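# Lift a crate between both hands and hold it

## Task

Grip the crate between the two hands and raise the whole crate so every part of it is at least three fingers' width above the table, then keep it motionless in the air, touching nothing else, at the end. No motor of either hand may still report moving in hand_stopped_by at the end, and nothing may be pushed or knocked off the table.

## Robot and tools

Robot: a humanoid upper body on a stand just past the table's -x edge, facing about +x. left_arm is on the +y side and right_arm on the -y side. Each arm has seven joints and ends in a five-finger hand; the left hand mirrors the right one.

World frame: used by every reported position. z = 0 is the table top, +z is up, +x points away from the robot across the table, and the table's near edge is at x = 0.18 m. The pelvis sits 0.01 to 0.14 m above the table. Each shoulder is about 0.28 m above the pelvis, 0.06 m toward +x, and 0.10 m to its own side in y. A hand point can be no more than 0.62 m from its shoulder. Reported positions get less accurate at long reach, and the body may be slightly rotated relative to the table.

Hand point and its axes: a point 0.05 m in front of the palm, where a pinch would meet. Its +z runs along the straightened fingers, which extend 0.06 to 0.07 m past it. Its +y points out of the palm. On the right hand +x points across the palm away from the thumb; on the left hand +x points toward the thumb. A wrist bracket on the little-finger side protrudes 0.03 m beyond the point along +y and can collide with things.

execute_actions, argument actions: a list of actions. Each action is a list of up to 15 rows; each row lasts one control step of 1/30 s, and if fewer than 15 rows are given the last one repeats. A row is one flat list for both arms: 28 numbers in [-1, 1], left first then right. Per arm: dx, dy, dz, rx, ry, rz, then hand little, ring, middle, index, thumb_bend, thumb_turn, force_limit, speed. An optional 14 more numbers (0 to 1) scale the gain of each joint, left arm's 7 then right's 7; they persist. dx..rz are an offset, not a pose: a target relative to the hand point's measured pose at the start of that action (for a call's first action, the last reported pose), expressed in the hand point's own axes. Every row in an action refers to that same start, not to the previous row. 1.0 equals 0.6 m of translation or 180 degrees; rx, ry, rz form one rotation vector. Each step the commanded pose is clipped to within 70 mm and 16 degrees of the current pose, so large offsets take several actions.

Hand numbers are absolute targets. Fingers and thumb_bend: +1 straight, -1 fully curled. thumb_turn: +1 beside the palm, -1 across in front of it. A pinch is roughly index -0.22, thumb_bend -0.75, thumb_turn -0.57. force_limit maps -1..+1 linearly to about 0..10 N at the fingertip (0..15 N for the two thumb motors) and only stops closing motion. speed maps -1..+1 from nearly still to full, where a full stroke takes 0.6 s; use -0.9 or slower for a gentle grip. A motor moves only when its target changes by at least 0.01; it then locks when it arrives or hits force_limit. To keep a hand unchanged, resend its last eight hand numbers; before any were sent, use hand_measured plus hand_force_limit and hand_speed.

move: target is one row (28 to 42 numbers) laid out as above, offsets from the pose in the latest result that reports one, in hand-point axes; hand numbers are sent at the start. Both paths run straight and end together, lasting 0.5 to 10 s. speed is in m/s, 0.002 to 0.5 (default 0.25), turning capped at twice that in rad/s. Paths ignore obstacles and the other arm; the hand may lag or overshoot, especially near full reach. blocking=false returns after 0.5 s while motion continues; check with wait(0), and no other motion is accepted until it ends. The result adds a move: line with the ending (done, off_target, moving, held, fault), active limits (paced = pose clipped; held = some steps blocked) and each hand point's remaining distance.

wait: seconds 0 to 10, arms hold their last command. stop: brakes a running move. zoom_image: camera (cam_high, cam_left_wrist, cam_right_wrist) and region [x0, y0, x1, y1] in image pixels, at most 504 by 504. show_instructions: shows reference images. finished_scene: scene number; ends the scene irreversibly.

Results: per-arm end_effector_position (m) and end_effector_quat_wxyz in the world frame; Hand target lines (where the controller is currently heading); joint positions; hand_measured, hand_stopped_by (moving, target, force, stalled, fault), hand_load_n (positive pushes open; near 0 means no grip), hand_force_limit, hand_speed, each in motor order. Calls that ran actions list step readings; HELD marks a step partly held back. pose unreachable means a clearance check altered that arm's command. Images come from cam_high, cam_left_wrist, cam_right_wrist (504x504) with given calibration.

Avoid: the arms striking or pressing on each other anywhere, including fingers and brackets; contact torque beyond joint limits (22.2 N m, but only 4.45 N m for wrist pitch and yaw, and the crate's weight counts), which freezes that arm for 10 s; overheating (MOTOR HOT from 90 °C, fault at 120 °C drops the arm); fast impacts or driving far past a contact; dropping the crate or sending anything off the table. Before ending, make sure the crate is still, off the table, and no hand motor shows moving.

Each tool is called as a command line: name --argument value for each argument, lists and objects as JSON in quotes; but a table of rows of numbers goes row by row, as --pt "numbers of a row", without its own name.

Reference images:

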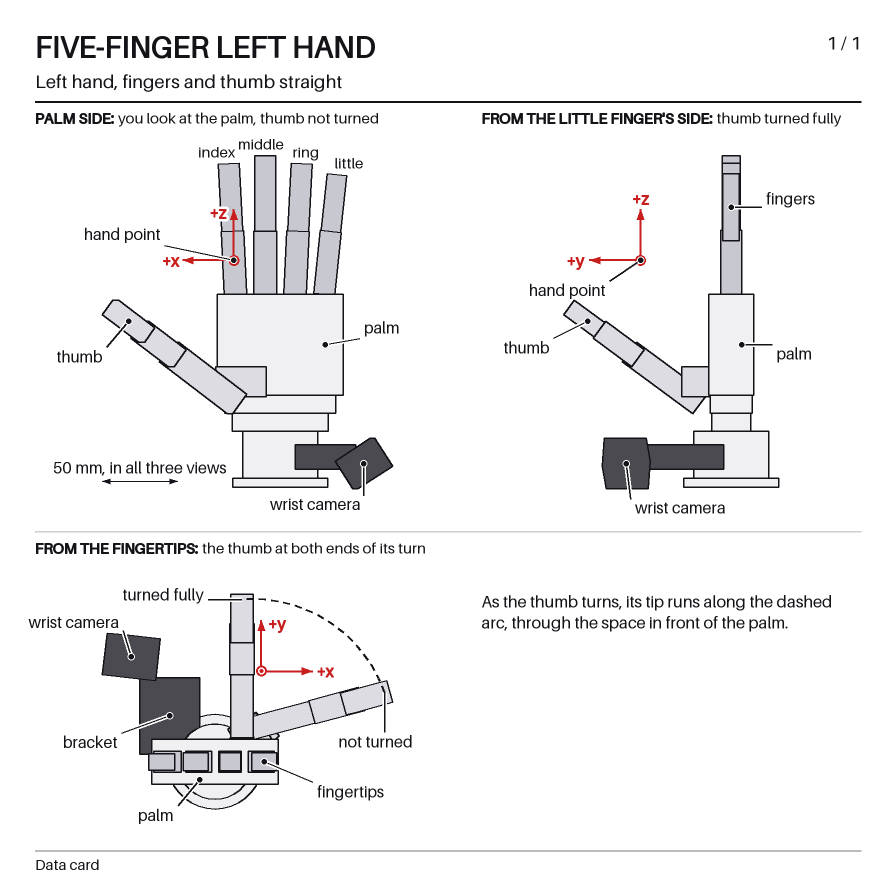

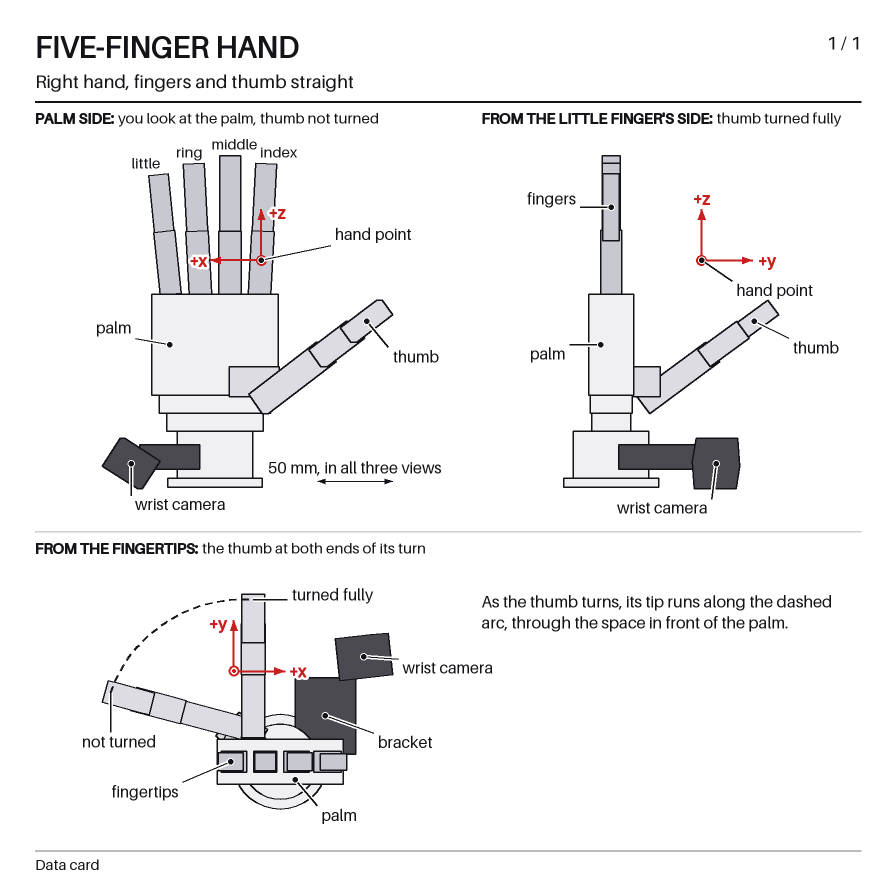

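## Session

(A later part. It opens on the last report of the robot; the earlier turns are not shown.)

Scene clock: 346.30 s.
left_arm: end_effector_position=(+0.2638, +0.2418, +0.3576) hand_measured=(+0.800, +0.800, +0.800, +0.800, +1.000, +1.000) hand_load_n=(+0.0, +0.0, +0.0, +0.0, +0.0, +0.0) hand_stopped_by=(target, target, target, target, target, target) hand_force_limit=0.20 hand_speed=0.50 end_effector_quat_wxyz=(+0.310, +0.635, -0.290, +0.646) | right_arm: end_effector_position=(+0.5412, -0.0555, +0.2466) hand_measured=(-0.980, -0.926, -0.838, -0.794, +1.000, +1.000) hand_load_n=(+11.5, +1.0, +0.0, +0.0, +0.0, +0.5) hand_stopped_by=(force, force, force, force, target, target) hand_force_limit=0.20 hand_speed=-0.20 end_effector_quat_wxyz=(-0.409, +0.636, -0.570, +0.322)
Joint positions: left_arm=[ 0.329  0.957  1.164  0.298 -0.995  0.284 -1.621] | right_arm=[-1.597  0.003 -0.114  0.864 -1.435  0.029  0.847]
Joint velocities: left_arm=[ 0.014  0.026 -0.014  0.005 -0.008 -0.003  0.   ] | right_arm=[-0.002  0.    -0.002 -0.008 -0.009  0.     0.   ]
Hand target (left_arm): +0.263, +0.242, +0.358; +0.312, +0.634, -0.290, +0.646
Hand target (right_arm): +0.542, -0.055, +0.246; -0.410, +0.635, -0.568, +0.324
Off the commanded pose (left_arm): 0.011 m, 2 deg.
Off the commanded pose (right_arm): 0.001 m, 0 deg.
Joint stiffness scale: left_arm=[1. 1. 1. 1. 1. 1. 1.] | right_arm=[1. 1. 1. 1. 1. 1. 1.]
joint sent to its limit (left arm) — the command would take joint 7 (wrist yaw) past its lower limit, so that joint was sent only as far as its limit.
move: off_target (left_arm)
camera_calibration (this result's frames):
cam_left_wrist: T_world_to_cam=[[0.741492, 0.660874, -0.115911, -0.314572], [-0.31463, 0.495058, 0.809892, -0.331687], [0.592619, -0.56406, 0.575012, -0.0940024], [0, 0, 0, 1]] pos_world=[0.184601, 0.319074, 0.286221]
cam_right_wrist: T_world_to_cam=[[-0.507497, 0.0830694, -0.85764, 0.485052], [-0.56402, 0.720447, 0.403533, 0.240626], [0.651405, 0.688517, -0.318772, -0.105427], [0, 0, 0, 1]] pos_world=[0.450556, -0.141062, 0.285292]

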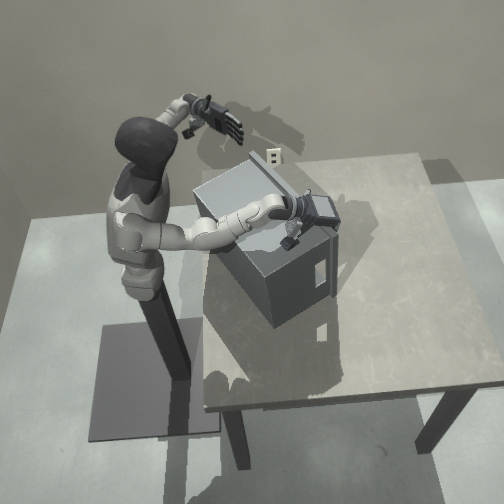

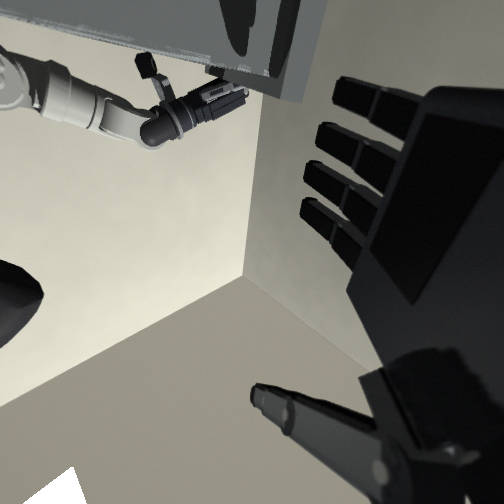

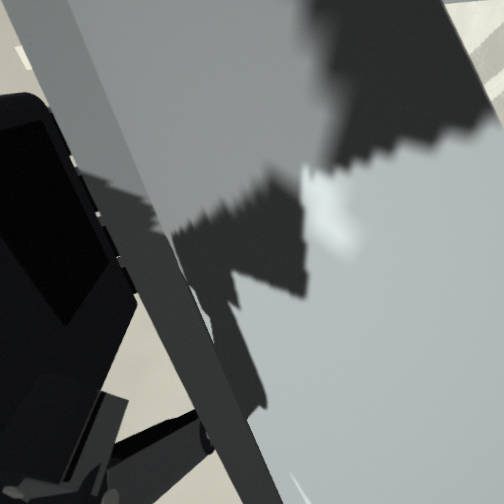

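move --target '[-0.297,0.005,0.022,0,0,0,0.8,0.8,0.8,0.8,1,1,0.2,0.5, 0,0,0,0,0,0,-1,-1,-1,-1,1,1,0.2,-0.2]' --speed 0.2

Scene clock: 349.23 s.
left_arm: end_effector_position=(+0.2725, +0.2266, +0.1821) hand_measured=(+0.800, +0.800, +0.800, +0.800, +1.000, +1.000) hand_load_n=(+0.0, +0.0, +0.0, +0.0, +0.0, +0.0) hand_stopped_by=(target, target, target, target, target, target) hand_force_limit=0.20 hand_speed=0.50 end_effector_quat_wxyz=(+0.262, +0.680, -0.254, +0.636) | right_arm: end_effector_position=(+0.5407, -0.0556, +0.2469) hand_measured=(-0.982, -0.926, -0.838, -0.794, +1.000, +1.000) hand_load_n=(+10.5, +0.0, +0.0, +0.0, +0.0, +0.5) hand_stopped_by=(force, force, force, force, target, target) hand_force_limit=0.20 hand_speed=-0.20 end_effector_quat_wxyz=(-0.409, +0.636, -0.571, +0.321)
Joint positions: left_arm=[ 0.111  0.826  0.273  0.927 -1.216 -0.629 -1.621] | right_arm=[-1.597  0.002 -0.114  0.861 -1.434  0.03   0.852]
Joint velocities: left_arm=[ 0.     0.081 -0.347  0.064 -0.342 -0.122  0.   ] | right_arm=[ 0.    -0.002  0.    -0.005 -0.003  0.     0.   ]
Hand target (left_arm): +0.273, +0.227, +0.183; +0.261, +0.679, -0.255, +0.637
Hand target (right_arm): +0.541, -0.055, +0.247; -0.409, +0.636, -0.570, +0.322
Off the commanded pose (left_arm): 0.004 m, 9 deg.
Off the commanded pose (right_arm): 0.001 m, 0 deg.
Joint stiffness scale: left_arm=[1. 1. 1. 1. 1. 1. 1.] | right_arm=[1. 1. 1. 1. 1. 1. 1.]
joint sent to its limit (left arm) — the command would take joint 7 (wrist yaw) past its lower limit, so that joint was sent only as far as its limit.
move: off_target (left_arm)
camera_calibration (this result's frames):
cam_left_wrist: T_world_to_cam=[[0.643156, 0.755401, -0.125375, -0.324154], [-0.319099, 0.413238, 0.852883, -0.167384], [0.696079, -0.50853, 0.506825, -0.0352251], [0, 0, 0, 1]] pos_world=[0.179589, 0.296123, 0.119971]
cam_right_wrist: T_world_to_cam=[[-0.509691, 0.0842746, -0.85622, 0.485953], [-0.562578, 0.720307, 0.405789, 0.239024], [0.650939, 0.688517, -0.319723, -0.104428], [0, 0, 0, 1]] pos_world=[0.450132, -0.141224, 0.285701]

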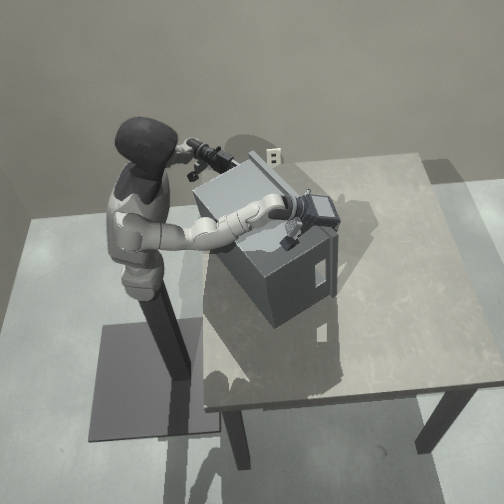

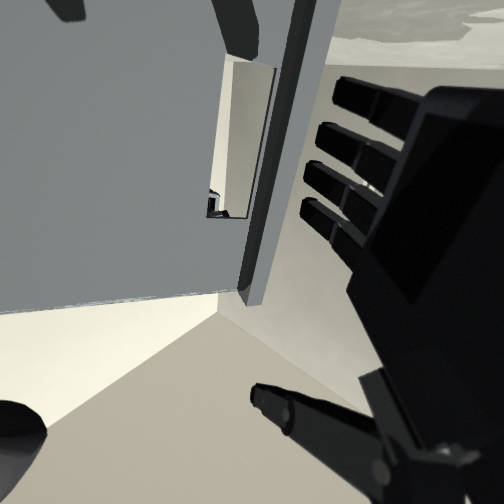

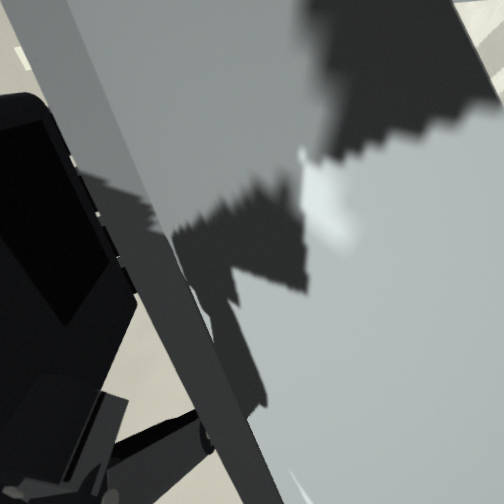

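move --target '[-0.008,-0.03,0.108,0,0,0,0.8,0.8,0.8,0.8,1,1,0.2,0.5, 0,0,0,0,0,0,-1,-1,-1,-1,1,1,0.2,-0.2]' --speed 0.1

Scene clock: 353.13 s.
left_arm: end_effector_position=(+0.3328, +0.1976, +0.1736) hand_measured=(+0.800, +0.800, +0.800, +0.800, +1.000, +1.000) hand_load_n=(+0.0, +0.0, +0.0, +0.0, +0.0, +0.0) hand_stopped_by=(target, target, target, target, target, target) hand_force_limit=0.20 hand_speed=0.50 end_effector_quat_wxyz=(+0.261, +0.679, -0.255, +0.638) | right_arm: end_effector_position=(+0.5404, -0.0557, +0.2471) hand_measured=(-0.982, -0.926, -0.838, -0.794, +1.000, +1.000) hand_load_n=(+10.0, +0.0, +0.0, +0.0, +0.0, +0.5) hand_stopped_by=(force, force, force, force, target, target) hand_force_limit=0.20 hand_speed=-0.20 end_effector_quat_wxyz=(-0.408, +0.636, -0.571, +0.321)
Joint positions: left_arm=[-0.123  0.833  0.115  0.975 -1.118 -0.615 -1.431] | right_arm=[-1.597  0.002 -0.115  0.86  -1.434  0.031  0.856]
Joint velocities: left_arm=[0.005 0.006 0.    0.003 0.005 0.    0.   ] | right_arm=[ 0.011 -0.009 -0.009  0.     0.017  0.     0.   ]
Hand target (left_arm): +0.332, +0.197, +0.172; +0.263, +0.680, -0.255, +0.635
Hand target (right_arm): +0.541, -0.056, +0.247; -0.409, +0.636, -0.571, +0.321
Off the commanded pose (left_arm): 0.002 m, 0 deg.
Off the commanded pose (right_arm): 0.000 m, 0 deg.
Joint stiffness scale: left_arm=[1. 1. 1. 1. 1. 1. 1.] | right_arm=[1. 1. 1. 1. 1. 1. 1.]
joint sent to its limit (right arm) — the command would take joint 1 (shoulder pitch) past its lower limit, so that joint was sent only as far as its limit.
move: done
camera_calibration (this result's frames):
cam_left_wrist: T_world_to_cam=[[0.643145, 0.755808, -0.122959, -0.342603], [-0.32264, 0.413093, 0.851621, -0.127477], [0.694455, -0.508044, 0.509533, -0.0877055], [0, 0, 0, 1]] pos_world=[0.240122, 0.267044, 0.111125]
cam_right_wrist: T_world_to_cam=[[-0.511041, 0.0851173, -0.855332, 0.486498], [-0.561714, 0.720142, 0.407275, 0.238035], [0.650626, 0.688586, -0.32021, -0.10383], [0, 0, 0, 1]] pos_world=[0.449883, -0.141333, 0.285924]

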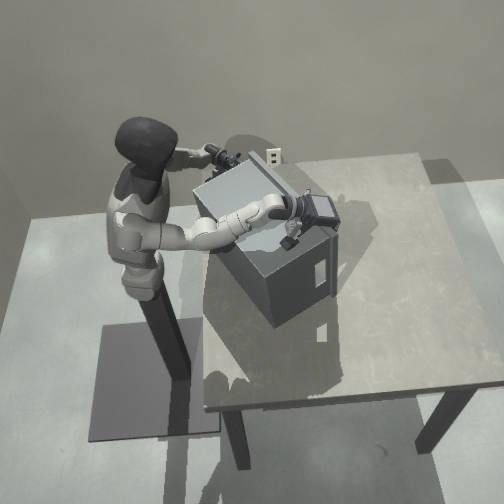

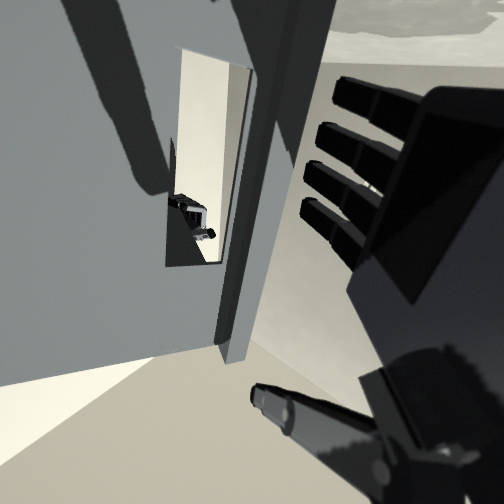

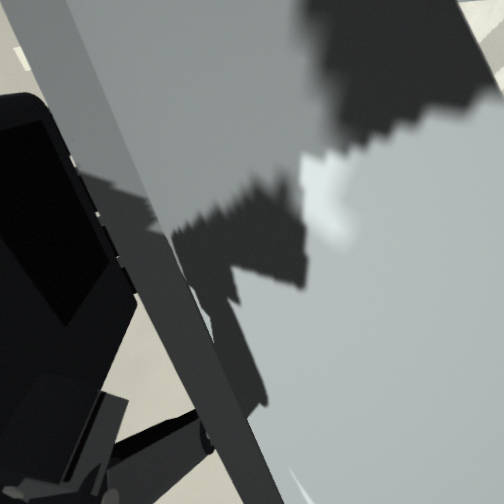

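move --target '[0,0,0.045,0,0,0,0.8,0.8,0.8,0.8,1,1,0.2,0.5, 0,0,0,0,0,0,-1,-1,-1,-1,1,1,0.2,-0.2]' --speed 0.08

execute_actions --actions '[[[0,0,0,0,0,0,-1,-1,-1,-1,1,1,0.4,-0.2, 0,0,0,0,0,0,-1,-1,-1,-1,1,1,0.2,-0.2]],[[0,0,0,0,0,0,-1,-1,-1,-1,1,1,0.4,-0.2, 0,0,0,0,0,0,-1,-1,-1,-1,1,1,0.2,-0.2]],[[0,0,0,0,0,0,-1,-1,-1,-1,1,1,0.4,-0.2, 0,0,0,0,0,0,-1,-1,-1,-1,1,1,0.2,-0.2]]]'

Scene clock: 355.60 s.
left_arm: end_effector_position=(+0.3527, +0.1801, +0.1729) hand_measured=(+0.800, +0.800, +0.800, +0.800, +1.000, +1.000) hand_load_n=(+0.0, +0.0, +0.0, +0.0, +0.0, +0.0) hand_stopped_by=(target, target, target, target, target, target) hand_force_limit=0.20 hand_speed=0.50 end_effector_quat_wxyz=(+0.261, +0.677, -0.254, +0.639) | right_arm: end_effector_position=(+0.5402, -0.0558, +0.2471) hand_measured=(-0.982, -0.926, -0.838, -0.794, +1.000, +1.000) hand_load_n=(+9.0, +0.0, +0.0, +0.0, +0.0, +0.5) hand_stopped_by=(force, force, force, force, target, target) hand_force_limit=0.20 hand_speed=-0.20 end_effector_quat_wxyz=(-0.408, +0.636, -0.571, +0.320)
Joint positions: left_arm=[-0.168  0.826  0.052  0.916 -1.079 -0.6   -1.311] | right_arm=[-1.597  0.002 -0.116  0.859 -1.434  0.031  0.858]
Joint velocities: left_arm=[ 0.     0.002 -0.02  -0.015 -0.002  0.     0.001] | right_arm=[ 0.     0.008  0.018 -0.003 -0.002  0.     0.   ]
Hand target (left_arm): +0.353, +0.179, +0.172; +0.262, +0.679, -0.254, +0.637
Hand target (right_arm): +0.540, -0.056, +0.247; -0.408, +0.636, -0.571, +0.321
Off the commanded pose (left_arm): 0.001 m, 0 deg.
Off the commanded pose (right_arm): 0.000 m, 0 deg.
Joint stiffness scale: left_arm=[1. 1. 1. 1. 1. 1. 1.] | right_arm=[1. 1. 1. 1. 1. 1. 1.]
joint sent to its limit (right arm) — the command would take joint 1 (shoulder pitch) past its lower limit, so that joint was sent only as far as its limit.
move: done
camera_calibration (this result's frames):
cam_left_wrist: T_world_to_cam=[[0.642635, 0.7562, -0.12321, -0.342148], [-0.325532, 0.415065, 0.849558, -0.11222], [0.693576, -0.505848, 0.512903, -0.110684], [0, 0, 0, 1]] pos_world=[0.260113, 0.249322, 0.109951]
cam_right_wrist: T_world_to_cam=[[-0.511927, 0.0856622, -0.854747, 0.486847], [-0.561176, 0.720005, 0.408258, 0.237403], [0.650395, 0.688662, -0.320518, -0.10343], [0, 0, 0, 1]] pos_world=[0.449725, -0.141408, 0.286058]

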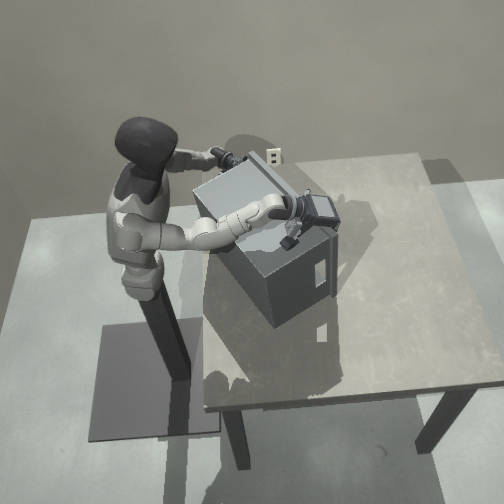

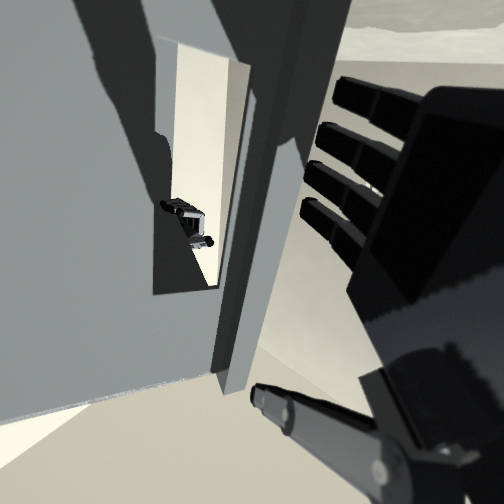

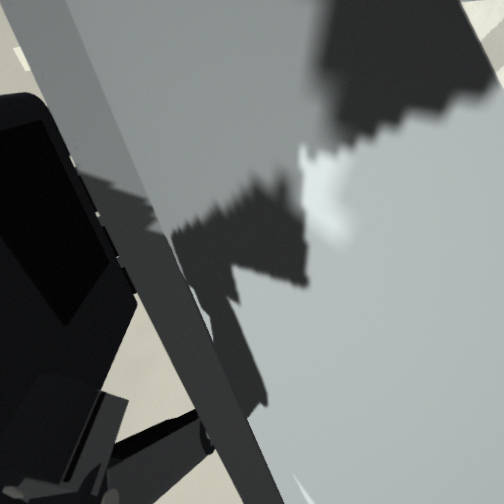

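Scene clock: 357.10 s.
left_arm: end_effector_position=(+0.3592, +0.1693, +0.1793) hand_measured=(-0.748, -0.614, -0.570, -0.660, +1.000, +1.000) hand_load_n=(+0.0, +3.5, +0.0, +0.0, +0.0, +0.0) hand_stopped_by=(force, force, force, force, target, target) hand_force_limit=0.40 hand_speed=-0.20 end_effector_quat_wxyz=(+0.270, +0.662, -0.256, +0.650) | right_arm: end_effector_position=(+0.5300, -0.0349, +0.2427) hand_measured=(-0.982, -0.926, -0.838, -0.794, +1.000, +1.000) hand_load_n=(+4.0, +0.0, +0.0, +0.0, +0.0, +0.0) hand_stopped_by=(force, force, force, force, target, target) hand_force_limit=0.20 hand_speed=-0.20 end_effector_quat_wxyz=(-0.410, +0.661, -0.553, +0.299)
Joint positions: left_arm=[-0.202  0.808  0.046  0.895 -1.069 -0.6   -1.296] | right_arm=[-1.597  0.029 -0.098  0.851 -1.414 -0.003  0.889]
Joint velocities: left_arm=[-0.009 -0.009 -0.006 -0.002  0.005  0.     0.   ] | right_arm=[ 0.002  0.006 -0.003 -0.003 -0.003  0.002  0.   ]
Hand target (left_arm): +0.357, +0.173, +0.177; +0.268, +0.667, -0.254, +0.647
Hand target (right_arm): +0.533, -0.040, +0.244; -0.409, +0.653, -0.560, +0.305
Off the commanded pose (left_arm): 0.005 m, 1 deg.
Off the commanded pose (right_arm): 0.006 m, 1 deg.
Joint stiffness scale: left_arm=[1. 1. 1. 1. 1. 1. 1.] | right_arm=[1. 1. 1. 1. 1. 1. 1.]
Step readings (end_effector_position; steps 1 to 15: 1st action; 16 to 30: 2nd action; 31 to 45: 3rd action):
0: left_arm (+0.3527, +0.1801, +0.1729) | right_arm (+0.5402, -0.0558, +0.2471)
1: left_arm (+0.3527, +0.1801, +0.1729) | right_arm (+0.5402, -0.0558, +0.2471)
2: left_arm (+0.3527, +0.1801, +0.1729) | right_arm (+0.5401, -0.0558, +0.2472)
4: left_arm (+0.3527, +0.1801, +0.1729) | right_arm (+0.5401, -0.0558, +0.2472)
8: left_arm (+0.3527, +0.1801, +0.1729) | right_arm (+0.5401, -0.0558, +0.2472)
15: left_arm (+0.3566, +0.1807, +0.1750) | right_arm (+0.5383, -0.0520, +0.2463)
16: left_arm (+0.3567, +0.1807, +0.1751) | right_arm (+0.5377, -0.0507, +0.2459)
17: left_arm (+0.3571, +0.1807, +0.1753) | right_arm (+0.5371, -0.0493, +0.2456)
19: left_arm (+0.3586, +0.1804, +0.1763) | right_arm (+0.5362, -0.0474, +0.2452)
23: left_arm (+0.3591, +0.1787, +0.1773) | right_arm (+0.5348, -0.0438, +0.2446)
30: left_arm (+0.3572, +0.1727, +0.1768) | right_arm (+0.5331, -0.0401, +0.2440)
31: left_arm (+0.3570, +0.1712, +0.1768) | right_arm (+0.5327, -0.0392, +0.2439)
32: left_arm (+0.3570, +0.1688, +0.1768) | right_arm (+0.5318, -0.0379, +0.2436)
34: left_arm (+0.3573, +0.1651, +0.1769) | right_arm (+0.5311, -0.0369, +0.2433)
38: left_arm (+0.3581, +0.1636, +0.1786) | right_arm (+0.5299, -0.0346, +0.2429)
45: end_effector_position above
camera_calibration (this result's frames):
cam_left_wrist: T_world_to_cam=[[0.658915, 0.742687, -0.119365, -0.341628], [-0.345341, 0.439646, 0.829127, -0.104468], [0.66826, -0.505102, 0.54617, -0.120939], [0, 0, 0, 1]] pos_world=[0.269845, 0.238565, 0.111892]
cam_right_wrist: T_world_to_cam=[[-0.53908, 0.0426431, -0.841174, 0.485664], [-0.600222, 0.681182, 0.419194, 0.23511], [0.590869, 0.730871, -0.341616, -0.0744736], [0, 0, 0, 1]] pos_world=[0.446934, -0.126433, 0.28453]

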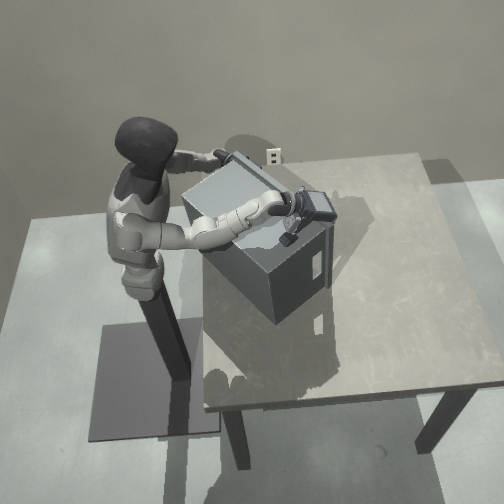

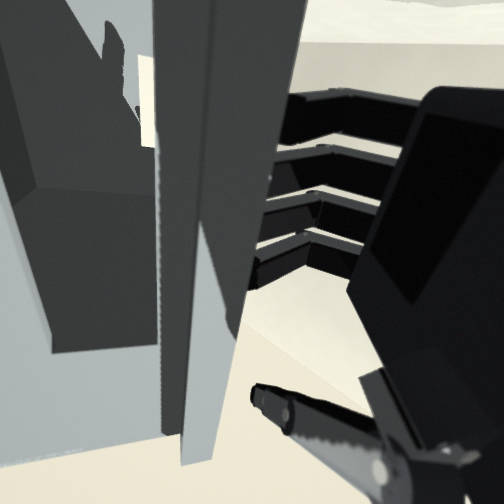

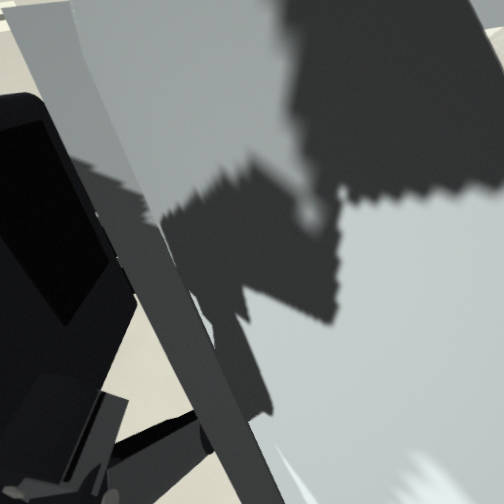

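move --target '[0.167,0,0,0,0,0,-1,-1,-1,-1,1,1,0.4,-0.2, -0.022,-0.142,-0.085,0,0,0,-1,-1,-1,-1,1,1,0.2,-0.2]' --speed 0.05

Scene clock: 360.37 s.
left_arm: end_effector_position=(+0.3600, +0.1679, +0.2763) hand_measured=(-0.748, -0.614, -0.570, -0.660, +1.000, +1.000) hand_load_n=(+0.0, +0.0, +0.0, +0.0, +0.0, +0.0) hand_stopped_by=(force, force, force, force, target, target) hand_force_limit=0.40 hand_speed=-0.20 end_effector_quat_wxyz=(+0.277, +0.667, -0.251, +0.645) | right_arm: end_effector_position=(+0.5197, -0.0274, +0.3327) hand_measured=(-0.982, -0.924, -0.838, -0.794, +1.000, +1.000) hand_load_n=(+9.5, +7.5, +0.0, +0.0, +0.0, +0.0) hand_stopped_by=(force, force, force, force, target, target) hand_force_limit=0.20 hand_speed=-0.20 end_effector_quat_wxyz=(-0.487, +0.604, -0.538, +0.331)
Joint positions: left_arm=[ 0.23   1.114  0.28   0.203 -1.252 -0.279 -0.959] | right_arm=[-1.589 -0.017  0.011  0.465 -1.288  0.178  1.05 ]
Joint velocities: left_arm=[-0.018  0.002 -0.002  0.015  0.006  0.001  0.   ] | right_arm=[-0.006 -0.002  0.008  0.009  0.005  0.013  0.   ]
Hand target (left_arm): +0.360, +0.168, +0.277; +0.278, +0.667, -0.249, +0.645
Hand target (right_arm): +0.523, -0.030, +0.342; -0.493, +0.598, -0.528, +0.346
Off the commanded pose (left_arm): 0.004 m, 1 deg.
Off the commanded pose (right_arm): 0.011 m, 12 deg.
Joint stiffness scale: left_arm=[1. 1. 1. 1. 1. 1. 1.] | right_arm=[1. 1. 1. 1. 1. 1. 1.]
joint sent to its limit (right arm) — the command would take joint 1 (shoulder pitch) past its lower limit, so that joint was sent only as far as its limit.
move: off_target (left_arm, right_arm)
camera_calibration (this result's frames):
cam_left_wrist: T_world_to_cam=[[0.658687, 0.739211, -0.140349, -0.323075], [-0.327267, 0.449433, 0.831208, -0.192667], [0.677516, -0.501574, 0.537955, -0.176785], [0, 0, 0, 1]] pos_world=[0.269526, 0.236741, 0.209905]
cam_right_wrist: T_world_to_cam=[[-0.38402, 0.146212, -0.911675, 0.501185], [-0.653521, 0.654467, 0.380241, 0.226006], [0.652257, 0.741818, -0.155776, -0.136491], [0, 0, 0, 1]] pos_world=[0.429191, -0.119941, 0.34972]

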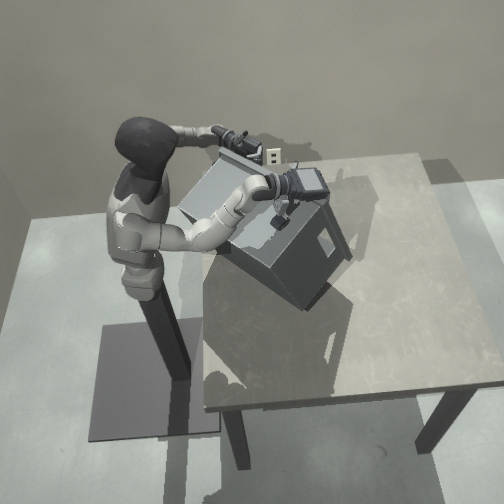

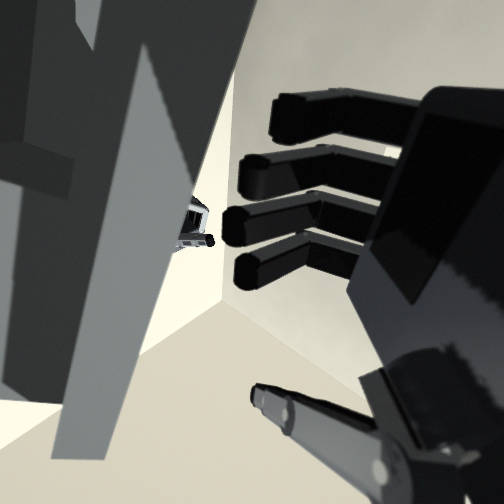

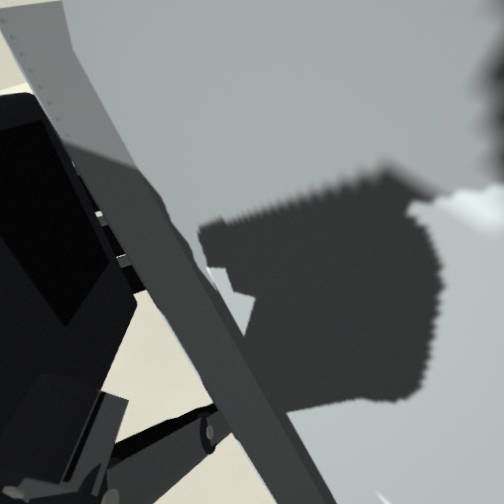

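move --target '[0,0,-0.08,0,0,0,0.8,0.8,0.8,0.8,1,1,0.4,0.5, -0.028,-0.125,-0.092,0,0,0,-1,-1,-1,-1,1,1,0.2,-0.2]' --speed 0.06

Scene clock: 364.07 s.
left_arm: end_effector_position=(+0.3256, +0.1997, +0.2777) hand_measured=(+0.800, +0.800, +0.800, +0.800, +1.000, +1.000) hand_load_n=(+0.0, +0.0, +0.0, +0.0, +0.0, +0.0) hand_stopped_by=(target, target, target, target, target, target) hand_force_limit=0.40 hand_speed=0.50 end_effector_quat_wxyz=(+0.276, +0.666, -0.253, +0.645) | right_arm: end_effector_position=(+0.4882, -0.0287, +0.4205) hand_measured=(-0.982, -0.926, -0.838, -0.794, +1.000, +1.000) hand_load_n=(+12.5, +0.0, +0.0, +0.0, +0.0, +0.0) hand_stopped_by=(force, force, force, force, target, target) hand_force_limit=0.20 hand_speed=-0.20 end_effector_quat_wxyz=(+0.575, -0.537, +0.502, -0.359)
Joint positions: left_arm=[ 0.381  1.066  0.425  0.269 -1.286 -0.306 -1.148] | right_arm=[-1.597 -0.066  0.023  0.107 -1.249  0.318  1.166]
Joint velocities: left_arm=[ 0.     0.015 -0.002 -0.006 -0.011  0.    -0.001] | right_arm=[-0.005 -0.017  0.006  0.021  0.028  0.028  0.   ]
Hand target (left_arm): +0.325, +0.201, +0.278; +0.276, +0.665, -0.251, +0.647
Hand target (right_arm): +0.488, -0.028, +0.421; +0.574, -0.540, +0.498, -0.362
Off the commanded pose (left_arm): 0.002 m, 0 deg.
Off the commanded pose (right_arm): 0.003 m, 14 deg.
Joint stiffness scale: left_arm=[1. 1. 1. 1. 1. 1. 1.] | right_arm=[1. 1. 1. 1. 1. 1. 1.]
joint sent to its limit (right arm) — the command would take joint 1 (shoulder pitch) past its lower limit, so that joint was sent only as far as its limit.
move: off_target (right_arm)
camera_calibration (this result's frames):
cam_left_wrist: T_world_to_cam=[[0.659801, 0.73925, -0.134804, -0.3256], [-0.32962, 0.445941, 0.832159, -0.218156], [0.675288, -0.504625, 0.537903, -0.136952], [0, 0, 0, 1]] pos_world=[0.235405, 0.268874, 0.211315]
cam_right_wrist: T_world_to_cam=[[-0.19014, 0.255026, -0.948055, 0.493034], [-0.727463, 0.611876, 0.310493, 0.23713], [0.659276, 0.748712, 0.0691795, -0.199152], [0, 0, 0, 1]] pos_world=[0.397545, -0.121723, 0.407574]

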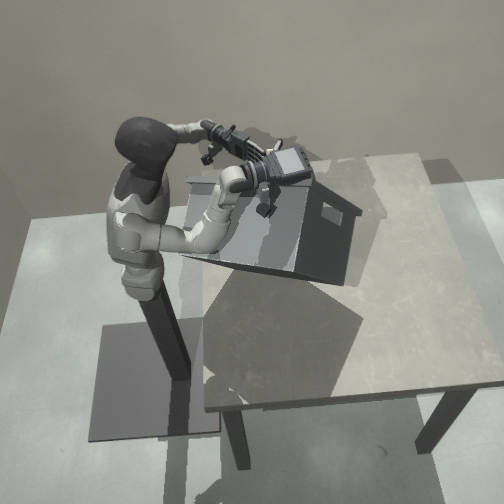

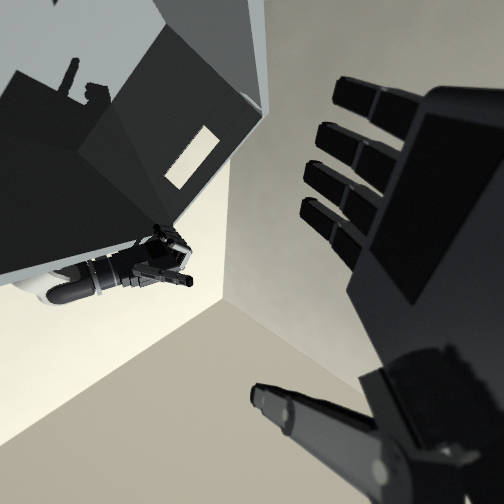

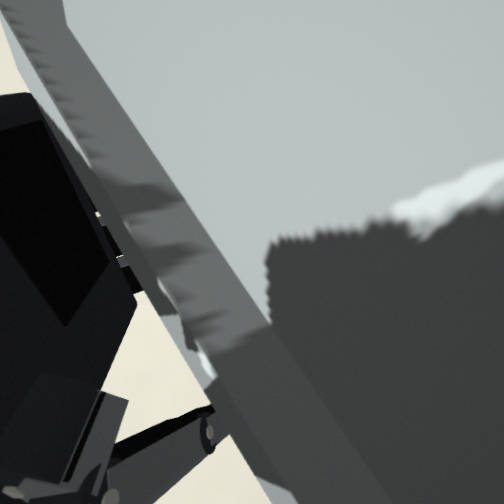

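zoom_image --camera "cam_high" --region '[130, 90, 400, 330]'

Region (130, 90, 400, 330) of cam_high's 504x504 image, scaled by 1.867, with more detail than that image has.

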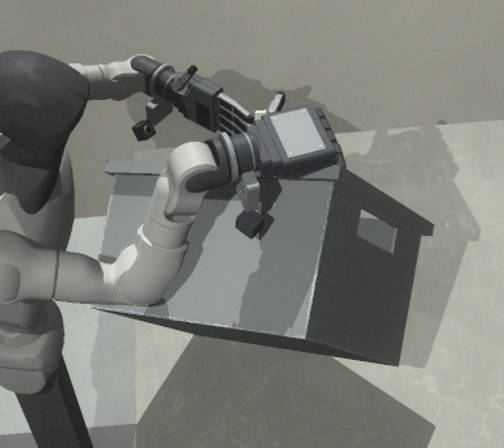

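move --target '[-0.248,0.033,0.031,0.097,0.132,-0.171,0.8,0.8,0.8,0.8,1,1,0.4,0.5, 0,0,0,0,0,0,-1,-1,-1,-1,1,1,0.2,-0.2]' --speed 0.15

Scene clock: 381.23 s.
left_arm: end_effector_position=(+0.3253, +0.1786, +0.1323) hand_measured=(+0.800, +0.800, +0.800, +0.800, +1.000, +1.000) hand_load_n=(+0.0, +0.0, +0.0, +0.0, +0.0, +0.0) hand_stopped_by=(target, target, target, target, target, target) hand_force_limit=0.40 hand_speed=0.50 end_effector_quat_wxyz=(+0.353, +0.612, +0.094, +0.701) | right_arm: end_effector_position=(+0.4918, -0.0357, +0.4169) hand_measured=(-0.982, -0.926, -0.838, -0.794, +1.000, +1.000) hand_load_n=(+9.5, +0.0, +0.0, +0.0, +0.0, +0.0) hand_stopped_by=(force, force, force, force, target, target) hand_force_limit=0.20 hand_speed=-0.20 end_effector_quat_wxyz=(+0.570, -0.533, +0.509, -0.364)
Joint positions: left_arm=[-0.298  0.323  0.291  1.369 -1.354 -0.589 -1.62 ] | right_arm=[-1.586 -0.078  0.025  0.111 -1.252  0.322  1.156]
Joint velocities: left_arm=[-0.003  0.     0.017  0.003  0.011  0.     0.   ] | right_arm=[0.003 0.    0.006 0.009 0.003 0.    0.   ]
Hand target (left_arm): +0.326, +0.178, +0.133; +0.353, +0.612, +0.092, +0.702
Hand target (right_arm): +0.488, -0.029, +0.420; +0.575, -0.537, +0.502, -0.359
Off the commanded pose (left_arm): 0.011 m, 3 deg.
Off the commanded pose (right_arm): 0.009 m, 1 deg.
Joint stiffness scale: left_arm=[1. 1. 1. 1. 1. 1. 1.] | right_arm=[1. 1. 1. 1. 1. 1. 1.]
joint sent to its limit (left arm) — the command would take joint 7 (wrist yaw) past its lower limit, so that joint was sent only as far as its limit.
move: off_target (left_arm, right_arm)
camera_calibration (this result's frames):
cam_left_wrist: T_world_to_cam=[[0.344933, 0.682125, -0.644769, -0.149308], [-0.496616, 0.715532, 0.491311, -0.0366247], [0.796488, 0.150734, 0.585564, -0.231962], [0, 0, 0, 1]] pos_world=[0.218068, 0.163018, 0.0575535]
cam_right_wrist: T_world_to_cam=[[-0.187703, 0.258499, -0.9476, 0.490921], [-0.713518, 0.627129, 0.312412, 0.238024], [0.675026, 0.73477, 0.0667294, -0.203284], [0, 0, 0, 1]] pos_world=[0.399204, -0.126807, 0.4044]

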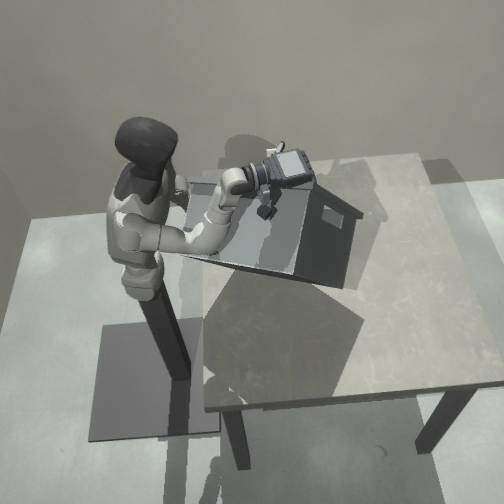

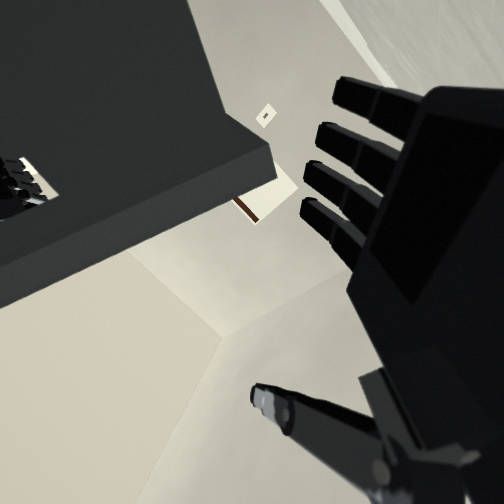

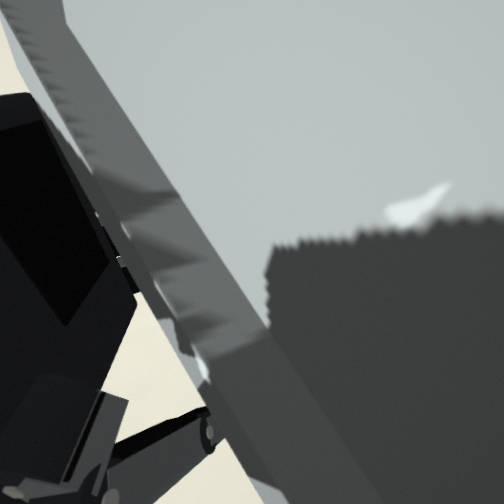

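move --target '[0,0.07,0.03,0,0,0,0.8,0.8,0.8,0.8,1,1,0.4,0.5, 0,0,0,0,0,0,-1,-1,-1,-1,1,1,0.2,-0.2]' --speed 0.06

Scene clock: 386.67 s.
left_arm: end_effector_position=(+0.3263, +0.1424, +0.1631) hand_measured=(+0.800, +0.800, +0.800, +0.800, +1.000, +1.000) hand_load_n=(+0.0, +0.0, +0.0, +0.0, +0.0, +0.0) hand_stopped_by=(target, target, target, target, target, target) hand_force_limit=0.40 hand_speed=0.50 end_effector_quat_wxyz=(+0.360, +0.606, +0.107, +0.701) | right_arm: end_effector_position=(+0.4940, -0.0403, +0.4153) hand_measured=(-0.982, -0.926, -0.838, -0.794, +1.000, +1.000) hand_load_n=(+8.5, +0.0, +0.0, +0.0, +0.0, +0.0) hand_stopped_by=(force, force, force, force, target, target) hand_force_limit=0.20 hand_speed=-0.20 end_effector_quat_wxyz=(+0.567, -0.529, +0.513, -0.367)
Joint positions: left_arm=[ 0.065  0.225  0.085  0.546 -1.222 -0.573 -1.071] | right_arm=[-1.58  -0.085  0.024  0.114 -1.255  0.324  1.15 ]
Joint velocities: left_arm=[ 0.    -0.005 -0.002 -0.017 -0.003  0.     0.007] | right_arm=[-0.005  0.002  0.     0.002 -0.005  0.     0.   ]
Hand target (left_arm): +0.326, +0.141, +0.163; +0.361, +0.608, +0.105, +0.699
Hand target (right_arm): +0.492, -0.036, +0.417; +0.570, -0.533, +0.509, -0.364
Off the commanded pose (left_arm): 0.003 m, 2 deg.
Off the commanded pose (right_arm): 0.005 m, 1 deg.
Joint stiffness scale: left_arm=[1. 1. 1. 1. 1. 1. 1.] | right_arm=[1. 1. 1. 1. 1. 1. 1.]
move: off_target (right_arm)
camera_calibration (this result's frames):
cam_left_wrist: T_world_to_cam=[[0.340252, 0.663529, -0.666301, -0.0974383], [-0.502068, 0.727318, 0.467907, -0.0214471], [0.795083, 0.175322, 0.580608, -0.247556], [0, 0, 0, 1]] pos_world=[0.219213, 0.123654, 0.0888449]
cam_right_wrist: T_world_to_cam=[[-0.18558, 0.262129, -0.947021, 0.489827], [-0.704492, 0.636373, 0.314198, 0.238091], [0.685019, 0.725477, 0.06657, -0.206494], [0, 0, 0, 1]] pos_world=[0.400087, -0.130106, 0.402815]

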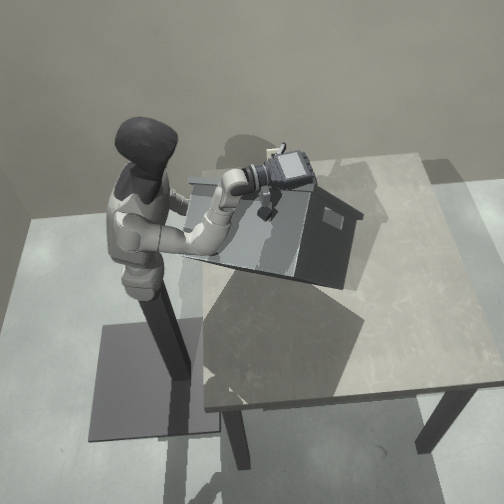

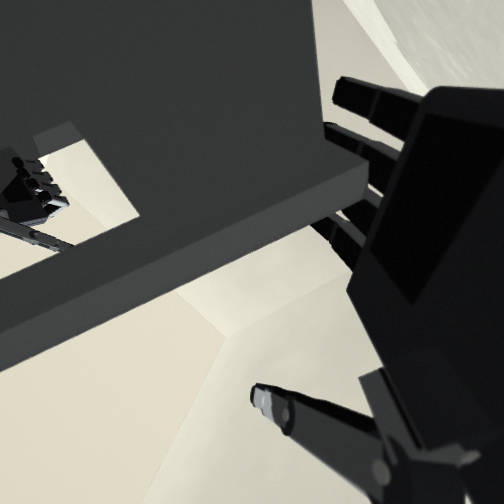

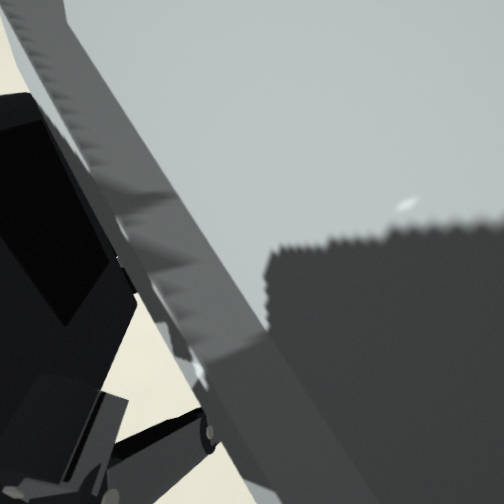

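execute_actions --actions '[[[0,0,0,0,0,0,-1,-1,-1,-1,1,1,0.2,-0.2, 0,0,0,0,0,0,-1,-1,-1,-1,1,1,0.2,-0.2]],[[0,0,0,0,0,0,-1,-1,-1,-1,1,1,0.2,-0.2, 0,0,0,0,0,0,-1,-1,-1,-1,1,1,0.2,-0.2]],[[0,0,0,0,0,0,-1,-1,-1,-1,1,1,0.2,-0.2, 0,0,0,0,0,0,-1,-1,-1,-1,1,1,0.2,-0.2]]]'

Scene clock: 389.87 s.
left_arm: end_effector_position=(+0.3272, +0.1435, +0.1644) hand_measured=(-1.000, -1.000, -1.000, -1.000, +1.000, +1.000) hand_load_n=(+0.0, +0.0, +0.0, +0.0, +0.0, +0.0) hand_stopped_by=(moving, moving, moving, moving, target, target) hand_force_limit=0.20 hand_speed=-0.20 end_effector_quat_wxyz=(+0.359, +0.604, +0.108, +0.704) | right_arm: end_effector_position=(+0.4950, -0.0452, +0.4165) hand_measured=(-0.984, -0.926, -0.838, -0.794, +1.000, +1.000) hand_load_n=(+0.0, +0.0, +0.0, +0.0, +0.0, +0.0) hand_stopped_by=(force, force, force, force, target, target) hand_force_limit=0.20 hand_speed=-0.20 end_effector_quat_wxyz=(+0.566, -0.527, +0.514, -0.372)
Joint positions: left_arm=[ 0.063  0.225  0.087  0.544 -1.225 -0.576 -1.069] | right_arm=[-1.58  -0.098  0.023  0.114 -1.253  0.324  1.15 ]
Joint velocities: left_arm=[ 0.009  0.006 -0.002  0.    -0.003  0.     0.   ] | right_arm=[-0.005 -0.008 -0.009  0.     0.002  0.     0.   ]
Hand target (left_arm): +0.327, +0.144, +0.164; +0.359, +0.604, +0.108, +0.704
Hand target (right_arm): +0.495, -0.045, +0.416; +0.566, -0.527, +0.514, -0.372
Off the commanded pose (left_arm): 0.000 m, 0 deg.
Off the commanded pose (right_arm): 0.000 m, 0 deg.
Joint stiffness scale: left_arm=[1. 1. 1. 1. 1. 1. 1.] | right_arm=[1. 1. 1. 1. 1. 1. 1.]
Step readings (end_effector_position; steps 1 to 15: 1st action; 16 to 30: 2nd action; 31 to 45: 3rd action):
0: left_arm (+0.3264, +0.1424, +0.1630) | right_arm (+0.4940, -0.0403, +0.4153)
1: left_arm (+0.3264, +0.1424, +0.1630) | right_arm (+0.4940, -0.0403, +0.4153)
2: left_arm (+0.3264, +0.1424, +0.1630) | right_arm (+0.4942, -0.0406, +0.4152)
4: left_arm (+0.3264, +0.1424, +0.1630) | right_arm (+0.4951, -0.0425, +0.4144)
8: left_arm (+0.3269, +0.1434, +0.1633) | right_arm (+0.4949, -0.0422, +0.4137)
15: left_arm (+0.3272, +0.1435, +0.1644) | right_arm (+0.4947, -0.0440, +0.4172)
16: left_arm (+0.3271, +0.1435, +0.1644) | right_arm (+0.4944, -0.0427, +0.4169)
17: left_arm (+0.3271, +0.1435, +0.1644) | right_arm (+0.4943, -0.0422, +0.4168)
19: left_arm (+0.3272, +0.1435, +0.1644) | right_arm (+0.4948, -0.0445, +0.4162)
23: left_arm (+0.3272, +0.1435, +0.1644) | right_arm (+0.4952, -0.0461, +0.4162)
30: left_arm (+0.3272, +0.1435, +0.1644) | right_arm (+0.4950, -0.0452, +0.4165)
31: left_arm (+0.3272, +0.1435, +0.1644) | right_arm (+0.4950, -0.0452, +0.4165)
32: left_arm (+0.3272, +0.1435, +0.1644) | right_arm (+0.4950, -0.0452, +0.4165)
34: left_arm (+0.3272, +0.1435, +0.1644) | right_arm (+0.4950, -0.0452, +0.4165)
38: left_arm (+0.3272, +0.1435, +0.1644) | right_arm (+0.4950, -0.0452, +0.4165)
45: end_effector_position above
camera_calibration (this result's frames):
cam_left_wrist: T_world_to_cam=[[0.339805, 0.664941, -0.665122, -0.0978607], [-0.508325, 0.724857, 0.464961, -0.019524], [0.791289, 0.180102, 0.584315, -0.249241], [0, 0, 0, 1]] pos_world=[0.220551, 0.124112, 0.0896242]
cam_right_wrist: T_world_to_cam=[[-0.17977, 0.26154, -0.948304, 0.489983], [-0.698822, 0.644519, 0.310232, 0.240757], [0.692337, 0.718465, 0.0669051, -0.207822], [0, 0, 0, 1]] pos_world=[0.400213, -0.13401, 0.403867]

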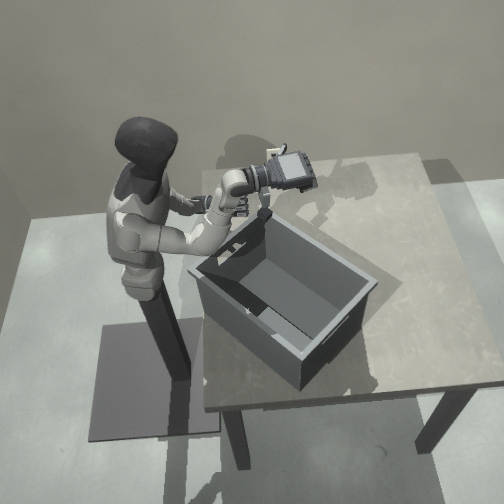

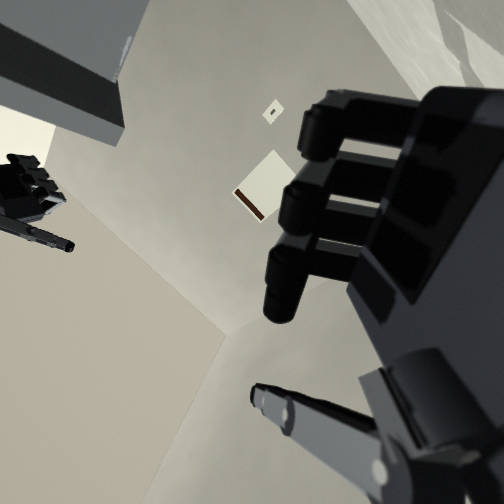

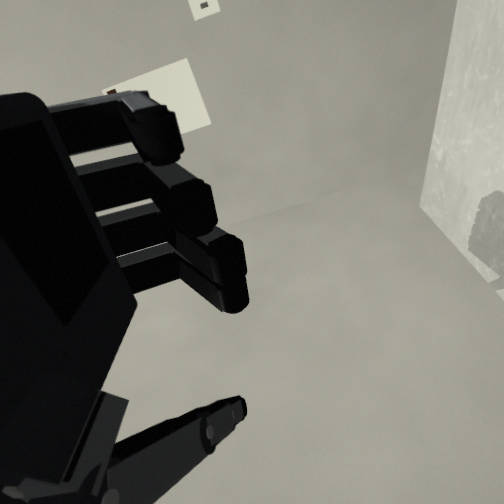

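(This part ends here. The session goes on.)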